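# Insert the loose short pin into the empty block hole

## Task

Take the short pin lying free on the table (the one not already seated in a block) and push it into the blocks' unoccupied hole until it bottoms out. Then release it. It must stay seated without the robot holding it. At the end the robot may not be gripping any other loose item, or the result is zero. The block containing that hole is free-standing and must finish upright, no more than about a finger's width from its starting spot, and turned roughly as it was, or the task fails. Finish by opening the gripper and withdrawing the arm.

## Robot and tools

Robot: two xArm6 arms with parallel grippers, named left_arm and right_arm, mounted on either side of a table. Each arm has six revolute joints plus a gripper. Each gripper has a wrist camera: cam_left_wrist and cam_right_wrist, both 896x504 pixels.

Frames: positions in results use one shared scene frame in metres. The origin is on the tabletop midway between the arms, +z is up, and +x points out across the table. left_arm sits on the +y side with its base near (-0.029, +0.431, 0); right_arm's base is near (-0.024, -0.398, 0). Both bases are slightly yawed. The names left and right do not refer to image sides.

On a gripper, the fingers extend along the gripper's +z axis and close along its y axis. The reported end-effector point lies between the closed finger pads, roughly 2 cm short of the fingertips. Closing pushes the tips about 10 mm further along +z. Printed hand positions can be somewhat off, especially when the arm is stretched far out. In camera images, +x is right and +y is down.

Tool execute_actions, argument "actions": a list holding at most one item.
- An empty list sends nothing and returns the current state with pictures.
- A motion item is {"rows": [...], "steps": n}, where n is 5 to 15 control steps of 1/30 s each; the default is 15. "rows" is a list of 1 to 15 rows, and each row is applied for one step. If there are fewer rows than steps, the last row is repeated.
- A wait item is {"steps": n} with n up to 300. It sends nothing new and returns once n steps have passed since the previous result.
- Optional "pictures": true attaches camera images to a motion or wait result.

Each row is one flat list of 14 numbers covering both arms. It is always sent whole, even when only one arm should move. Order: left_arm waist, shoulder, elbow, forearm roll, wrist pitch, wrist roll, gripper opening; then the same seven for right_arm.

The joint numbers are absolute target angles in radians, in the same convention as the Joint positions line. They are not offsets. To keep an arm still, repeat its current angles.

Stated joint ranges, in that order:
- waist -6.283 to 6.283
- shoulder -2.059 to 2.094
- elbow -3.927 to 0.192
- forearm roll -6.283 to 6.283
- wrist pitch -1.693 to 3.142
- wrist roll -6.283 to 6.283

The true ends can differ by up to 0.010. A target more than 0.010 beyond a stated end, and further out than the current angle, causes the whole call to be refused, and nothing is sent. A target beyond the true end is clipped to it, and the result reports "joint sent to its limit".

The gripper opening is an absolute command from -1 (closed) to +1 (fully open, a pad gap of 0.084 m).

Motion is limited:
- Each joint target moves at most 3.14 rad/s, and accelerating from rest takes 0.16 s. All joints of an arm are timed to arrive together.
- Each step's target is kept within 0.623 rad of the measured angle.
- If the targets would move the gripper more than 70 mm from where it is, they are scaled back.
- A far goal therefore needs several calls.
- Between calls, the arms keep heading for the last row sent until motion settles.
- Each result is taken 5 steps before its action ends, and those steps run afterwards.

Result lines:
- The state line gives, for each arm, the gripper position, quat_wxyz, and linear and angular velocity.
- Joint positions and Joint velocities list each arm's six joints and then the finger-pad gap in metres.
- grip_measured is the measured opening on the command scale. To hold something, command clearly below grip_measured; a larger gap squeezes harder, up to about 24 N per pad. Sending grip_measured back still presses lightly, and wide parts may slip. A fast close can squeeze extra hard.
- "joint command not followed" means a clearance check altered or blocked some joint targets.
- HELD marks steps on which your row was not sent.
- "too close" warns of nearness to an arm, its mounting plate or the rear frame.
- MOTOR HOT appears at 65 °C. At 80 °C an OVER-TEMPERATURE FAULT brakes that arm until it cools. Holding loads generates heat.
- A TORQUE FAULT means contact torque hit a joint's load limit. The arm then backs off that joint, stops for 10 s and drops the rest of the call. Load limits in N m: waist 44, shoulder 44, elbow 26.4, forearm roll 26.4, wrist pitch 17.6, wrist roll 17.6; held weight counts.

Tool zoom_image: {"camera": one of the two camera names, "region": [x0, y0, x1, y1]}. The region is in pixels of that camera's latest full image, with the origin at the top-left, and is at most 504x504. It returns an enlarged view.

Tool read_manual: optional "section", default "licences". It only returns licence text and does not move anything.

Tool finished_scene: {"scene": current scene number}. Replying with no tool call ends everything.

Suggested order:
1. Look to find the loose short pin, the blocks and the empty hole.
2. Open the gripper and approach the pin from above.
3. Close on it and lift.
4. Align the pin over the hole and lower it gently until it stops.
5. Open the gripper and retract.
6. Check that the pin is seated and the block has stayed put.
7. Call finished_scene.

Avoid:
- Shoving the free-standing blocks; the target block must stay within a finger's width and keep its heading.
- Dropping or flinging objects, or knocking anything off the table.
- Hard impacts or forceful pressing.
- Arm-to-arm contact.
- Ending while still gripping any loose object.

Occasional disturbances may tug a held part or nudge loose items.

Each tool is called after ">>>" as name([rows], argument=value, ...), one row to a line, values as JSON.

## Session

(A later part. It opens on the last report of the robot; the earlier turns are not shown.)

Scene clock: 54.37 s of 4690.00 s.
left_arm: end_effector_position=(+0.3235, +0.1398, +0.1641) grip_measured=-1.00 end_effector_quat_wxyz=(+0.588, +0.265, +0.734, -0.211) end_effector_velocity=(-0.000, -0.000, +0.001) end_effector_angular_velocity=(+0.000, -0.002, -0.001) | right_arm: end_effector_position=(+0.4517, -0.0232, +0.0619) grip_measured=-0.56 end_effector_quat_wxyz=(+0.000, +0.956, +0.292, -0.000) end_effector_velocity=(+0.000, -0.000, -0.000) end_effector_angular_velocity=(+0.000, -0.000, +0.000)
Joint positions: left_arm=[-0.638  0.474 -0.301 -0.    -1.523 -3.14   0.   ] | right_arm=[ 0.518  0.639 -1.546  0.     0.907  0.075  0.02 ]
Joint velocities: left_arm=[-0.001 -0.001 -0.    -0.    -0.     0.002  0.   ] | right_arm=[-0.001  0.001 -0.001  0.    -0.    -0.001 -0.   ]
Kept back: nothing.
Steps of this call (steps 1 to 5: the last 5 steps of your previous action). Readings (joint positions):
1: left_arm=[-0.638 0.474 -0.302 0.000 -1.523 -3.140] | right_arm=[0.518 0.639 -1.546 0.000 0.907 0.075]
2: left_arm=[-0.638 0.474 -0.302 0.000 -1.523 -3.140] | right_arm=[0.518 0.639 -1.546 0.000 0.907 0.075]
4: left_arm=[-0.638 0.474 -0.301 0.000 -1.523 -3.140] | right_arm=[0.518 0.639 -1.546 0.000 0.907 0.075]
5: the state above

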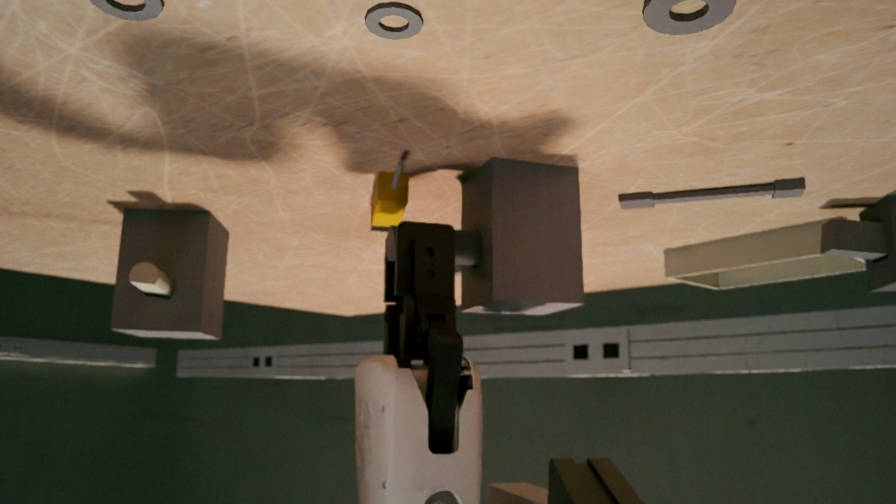

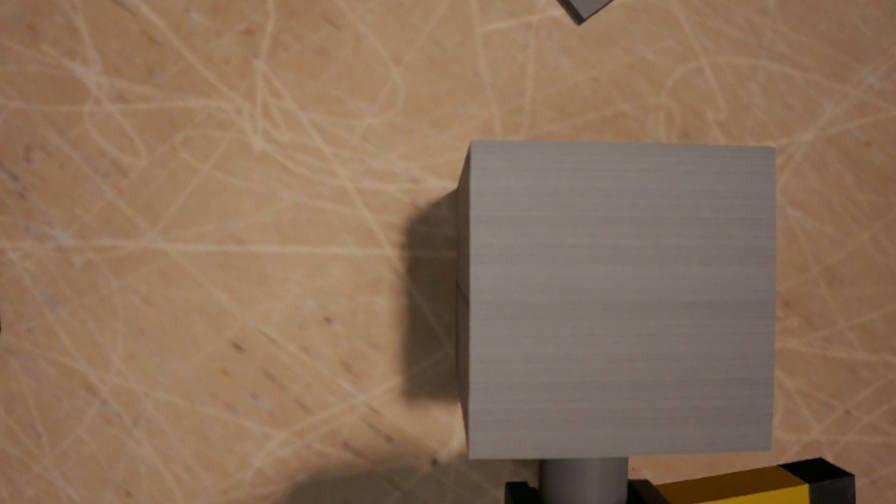

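>>> execute_actions([
  {"rows": [[-0.638,0.474,-0.3015,0,-1.5225,-3.14,-1, 0.5178,0.6390,-1.5461,0,0.9071,0.0750,-0.75],[-0.638,0.474,-0.3015,0,-1.5225,-3.14,-1, 0.5178,0.6390,-1.5461,0,0.9071,0.0750,-0.64],[-0.638,0.474,-0.3015,0,-1.5225,-3.14,-1, 0.5178,0.6390,-1.5461,0,0.9071,0.0750,-0.59],[-0.638,0.474,-0.3015,0,-1.5225,-3.14,-1, 0.5178,0.6390,-1.5461,0,0.9071,0.0750,-0.57],[-0.638,0.474,-0.3015,0,-1.5225,-3.14,-1, 0.5178,0.6390,-1.5461,0,0.9071,0.0750,-0.555],[-0.638,0.474,-0.3015,0,-1.5225,-3.14,-1, 0.5178,0.6390,-1.5461,0,0.9071,0.0750,-0.54],[-0.638,0.474,-0.3015,0,-1.5225,-3.14,-1, 0.5178,0.6390,-1.5461,0,0.9071,0.0750,-0.53],[-0.638,0.474,-0.3015,0,-1.5225,-3.14,-1, 0.5178,0.6390,-1.5461,0,0.9071,0.0750,-0.52],[-0.638,0.474,-0.3015,0,-1.5225,-3.14,-1, 0.5178,0.6390,-1.5461,0,0.9071,0.0750,-0.51],[-0.638,0.474,-0.3015,0,-1.5225,-3.14,-1, 0.5178,0.6390,-1.5461,0,0.9071,0.0750,-0.49],[-0.638,0.474,-0.3015,0,-1.5225,-3.14,-1, 0.5178,0.6390,-1.5461,0,0.9071,0.0750,-0.45],[-0.638,0.474,-0.3015,0,-1.5225,-3.14,-1, 0.5178,0.6390,-1.5461,0,0.9071,0.0750,-0.38],[-0.638,0.474,-0.3015,0,-1.5225,-3.14,-1, 0.5178,0.6390,-1.5461,0,0.9071,0.0750,-0.28],[-0.638,0.474,-0.3015,0,-1.5225,-3.14,-1, 0.5178,0.6390,-1.5461,0,0.9071,0.0750,-0.14],[-0.638,0.474,-0.3015,0,-1.5225,-3.14,-1, 0.5178,0.6390,-1.5461,0,0.9071,0.0750,0.0]], "steps": 15},
])

>>> execute_actions([
  {"rows": [[-0.638,0.474,-0.3015,0,-1.5225,-3.14,-1, 0.5178,0.6390,-1.5461,0,0.9071,0.0750,0.0],[-0.638,0.474,-0.3015,0,-1.5225,-3.14,-1, 0.5178,0.6390,-1.5461,0,0.9071,0.0750,0.0],[-0.638,0.474,-0.3015,0,-1.5225,-3.14,-1, 0.5178,0.632,-1.548,0,0.916,0.0750,0.0],[-0.638,0.474,-0.3015,0,-1.5225,-3.14,-1, 0.5178,0.622,-1.551,0,0.929,0.0750,0.0],[-0.638,0.474,-0.3015,0,-1.5225,-3.14,-1, 0.5178,0.609,-1.555,0,0.946,0.0750,0.0],[-0.638,0.474,-0.3015,0,-1.5225,-3.14,-1, 0.5178,0.595,-1.560,0,0.965,0.0750,0.0],[-0.638,0.474,-0.3015,0,-1.5225,-3.14,-1, 0.5178,0.581,-1.567,0,0.986,0.0750,0.0],[-0.638,0.474,-0.3015,0,-1.5225,-3.14,-1, 0.5178,0.567,-1.575,0,1.008,0.0750,0.0],[-0.638,0.474,-0.3015,0,-1.5225,-3.14,-1, 0.5178,0.553,-1.584,0,1.031,0.0750,0.0],[-0.638,0.474,-0.3015,0,-1.5225,-3.14,-1, 0.5178,0.537,-1.597,0,1.060,0.0750,0.0],[-0.638,0.474,-0.3015,0,-1.5225,-3.14,-1, 0.5178,0.520,-1.611,0,1.091,0.0750,0.0],[-0.638,0.474,-0.3015,0,-1.5225,-3.14,-1, 0.5178,0.503,-1.623,0,1.120,0.0750,0.0],[-0.638,0.474,-0.3015,0,-1.5225,-3.14,-1, 0.5178,0.490,-1.632,0,1.142,0.0750,0.0],[-0.638,0.474,-0.3015,0,-1.5225,-3.14,-1, 0.5178,0.482,-1.636,0,1.154,0.0750,0.0]], "steps": 15},
])

>>> execute_actions([
  {"steps": 10},
], pictures=true)

>>> zoom_image(camera="cam_left_wrist", region=[360, 140, 600, 330])

Scene clock: 55.57 s of 4690.00 s.
left_arm: end_effector_position=(+0.3235, +0.1398, +0.1641) grip_measured=-1.00 end_effector_quat_wxyz=(+0.588, +0.265, +0.734, -0.211) end_effector_velocity=(+0.000, +0.000, -0.000) end_effector_angular_velocity=(+0.001, -0.000, +0.001) | right_arm: end_effector_position=(+0.4525, -0.0226, +0.0630) grip_measured=-0.52 end_effector_quat_wxyz=(-0.000, +0.956, +0.292, +0.001) end_effector_velocity=(+0.005, +0.002, +0.008) end_effector_angular_velocity=(+0.011, -0.015, -0.002)
Joint positions: left_arm=[-0.638  0.474 -0.301  0.    -1.523 -3.14   0.   ] | right_arm=[ 0.518  0.638 -1.547 -0.     0.906  0.075  0.021]
Joint velocities: left_arm=[ 0.001  0.    -0.     0.    -0.     0.001  0.   ] | right_arm=[-0.002 -0.006 -0.01  -0.    -0.002  0.     0.024]
Steps of this call (steps 1 to 15: the robot went on to your last target; steps 16 to 26: nothing new was sent; steps 27 to 36: the first 10 steps of this action). Readings (joint positions):
27: left_arm=[-0.638 0.474 -0.302 -0.000 -1.523 -3.140] | right_arm=[0.518 0.639 -1.546 0.000 0.907 0.075]
28: left_arm=[-0.638 0.474 -0.302 0.000 -1.523 -3.140] | right_arm=[0.518 0.639 -1.546 0.000 0.907 0.075]
30: left_arm=[-0.638 0.474 -0.302 -0.000 -1.522 -3.140] | right_arm=[0.518 0.639 -1.546 0.000 0.907 0.075]
34: left_arm=[-0.638 0.474 -0.302 -0.000 -1.523 -3.140] | right_arm=[0.518 0.639 -1.546 0.000 0.907 0.075]
36: the state above

Scene clock: 56.07 s of 4690.00 s.
left_arm: end_effector_position=(+0.3235, +0.1398, +0.1641) grip_measured=-1.00 end_effector_quat_wxyz=(+0.588, +0.265, +0.734, -0.211) end_effector_velocity=(-0.000, -0.000, -0.000) end_effector_angular_velocity=(-0.000, +0.001, +0.000) | right_arm: end_effector_position=(+0.4513, -0.0235, +0.1056) grip_measured=-0.01 end_effector_quat_wxyz=(-0.000, +0.956, +0.292, +0.000) end_effector_velocity=(+0.007, +0.005, +0.319) end_effector_angular_velocity=(+0.039, -0.050, +0.001)
Joint positions: left_arm=[-0.638  0.474 -0.302 -0.    -1.523 -3.14   0.   ] | right_arm=[ 0.518  0.573 -1.573 -0.     0.999  0.075  0.044]
Joint velocities: left_arm=[-0.    -0.     0.    -0.     0.001 -0.001  0.   ] | right_arm=[-0.001 -0.429 -0.264 -0.     0.63  -0.001  0.   ]
Steps of this call (steps 1 to 5: the last 5 steps of your previous action; steps 6 to 15: the first 10 steps of this action). Readings (joint positions):
6: left_arm=[-0.638 0.474 -0.302 -0.000 -1.523 -3.140] | right_arm=[0.518 0.639 -1.546 -0.000 0.907 0.075]
7: left_arm=[-0.638 0.474 -0.301 0.000 -1.523 -3.140] | right_arm=[0.518 0.639 -1.546 -0.000 0.907 0.075]
9: left_arm=[-0.638 0.474 -0.301 0.000 -1.523 -3.140] | right_arm=[0.518 0.637 -1.546 0.000 0.911 0.075]
13: left_arm=[-0.638 0.474 -0.302 0.000 -1.523 -3.140] | right_arm=[0.518 0.601 -1.558 0.000 0.961 0.075]
15: the state above

Scene clock: 56.40 s of 4690.00 s.
left_arm: end_effector_position=(+0.3235, +0.1398, +0.1641) grip_measured=-1.00 end_effector_quat_wxyz=(+0.588, +0.265, +0.734, -0.211) end_effector_velocity=(-0.000, -0.000, -0.000) end_effector_angular_velocity=(+0.001, -0.000, -0.001) | right_arm: end_effector_position=(+0.4473, -0.0267, +0.1756) grip_measured=-0.01 end_effector_quat_wxyz=(-0.000, +0.956, +0.292, +0.001) end_effector_velocity=(-0.030, -0.024, -0.071) end_effector_angular_velocity=(-0.108, +0.136, -0.000)
Joint positions: left_arm=[-0.638  0.474 -0.302 -0.    -1.523 -3.14   0.   ] | right_arm=[ 0.518  0.481 -1.636 -0.     1.153  0.075  0.044]
Joint velocities: left_arm=[-0.001  0.001  0.     0.    -0.001  0.001  0.   ] | right_arm=[-0.     0.062  0.075 -0.     0.037  0.    -0.   ]
Kept back: nothing.
Steps of this call (steps 1 to 5: the last 5 steps of your previous action; steps 6 to 10: the robot went on to your last target). Readings (joint positions):
1: left_arm=[-0.638 0.474 -0.302 -0.000 -1.523 -3.140] | right_arm=[0.518 0.559 -1.582 -0.000 1.022 0.075]
2: left_arm=[-0.638 0.474 -0.301 0.000 -1.522 -3.140] | right_arm=[0.518 0.544 -1.593 -0.000 1.047 0.075]
4: left_arm=[-0.638 0.474 -0.302 0.000 -1.523 -3.140] | right_arm=[0.518 0.513 -1.615 -0.000 1.100 0.075]
8: left_arm=[-0.638 0.474 -0.302 -0.000 -1.523 -3.140] | right_arm=[0.518 0.479 -1.640 -0.000 1.149 0.075]
10: the state above

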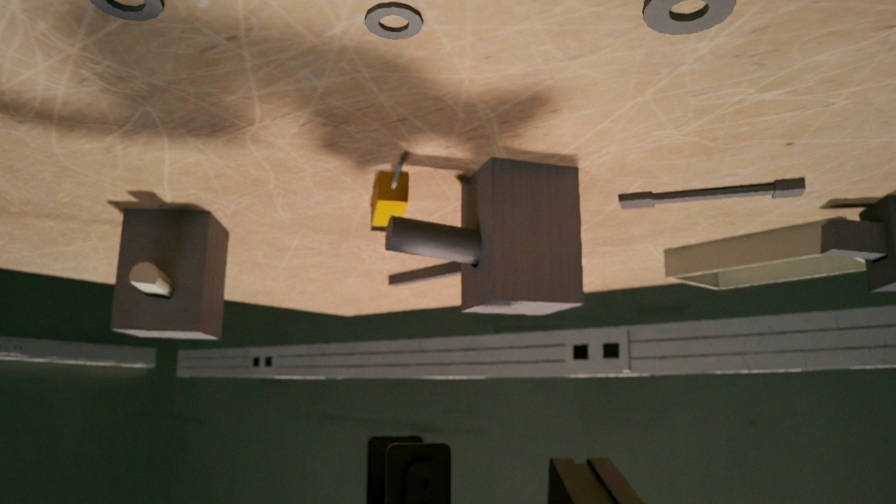

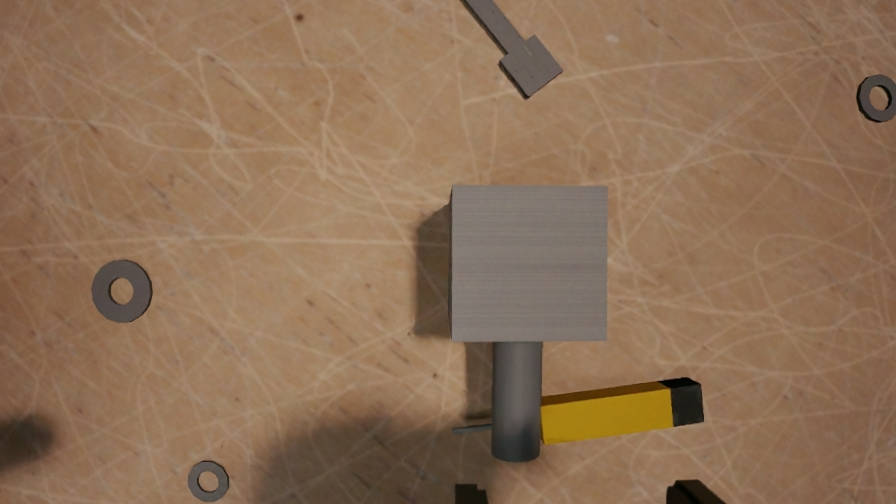

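Region (360, 140, 600, 330) of cam_left_wrist's 896x504 image, scaled by 2.100, with more detail than that image has; it fills the top 399 rows of this view, and the rest is white.

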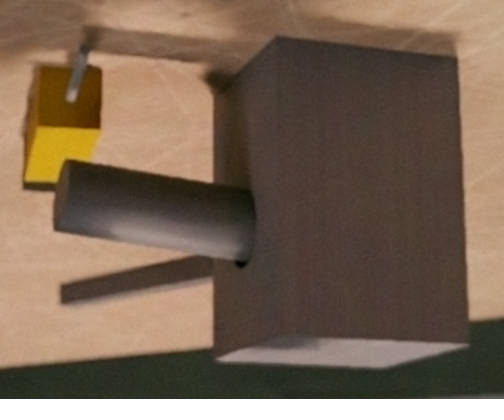

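>>> finished_scene(scene=2)

The scene is finished: the task was done.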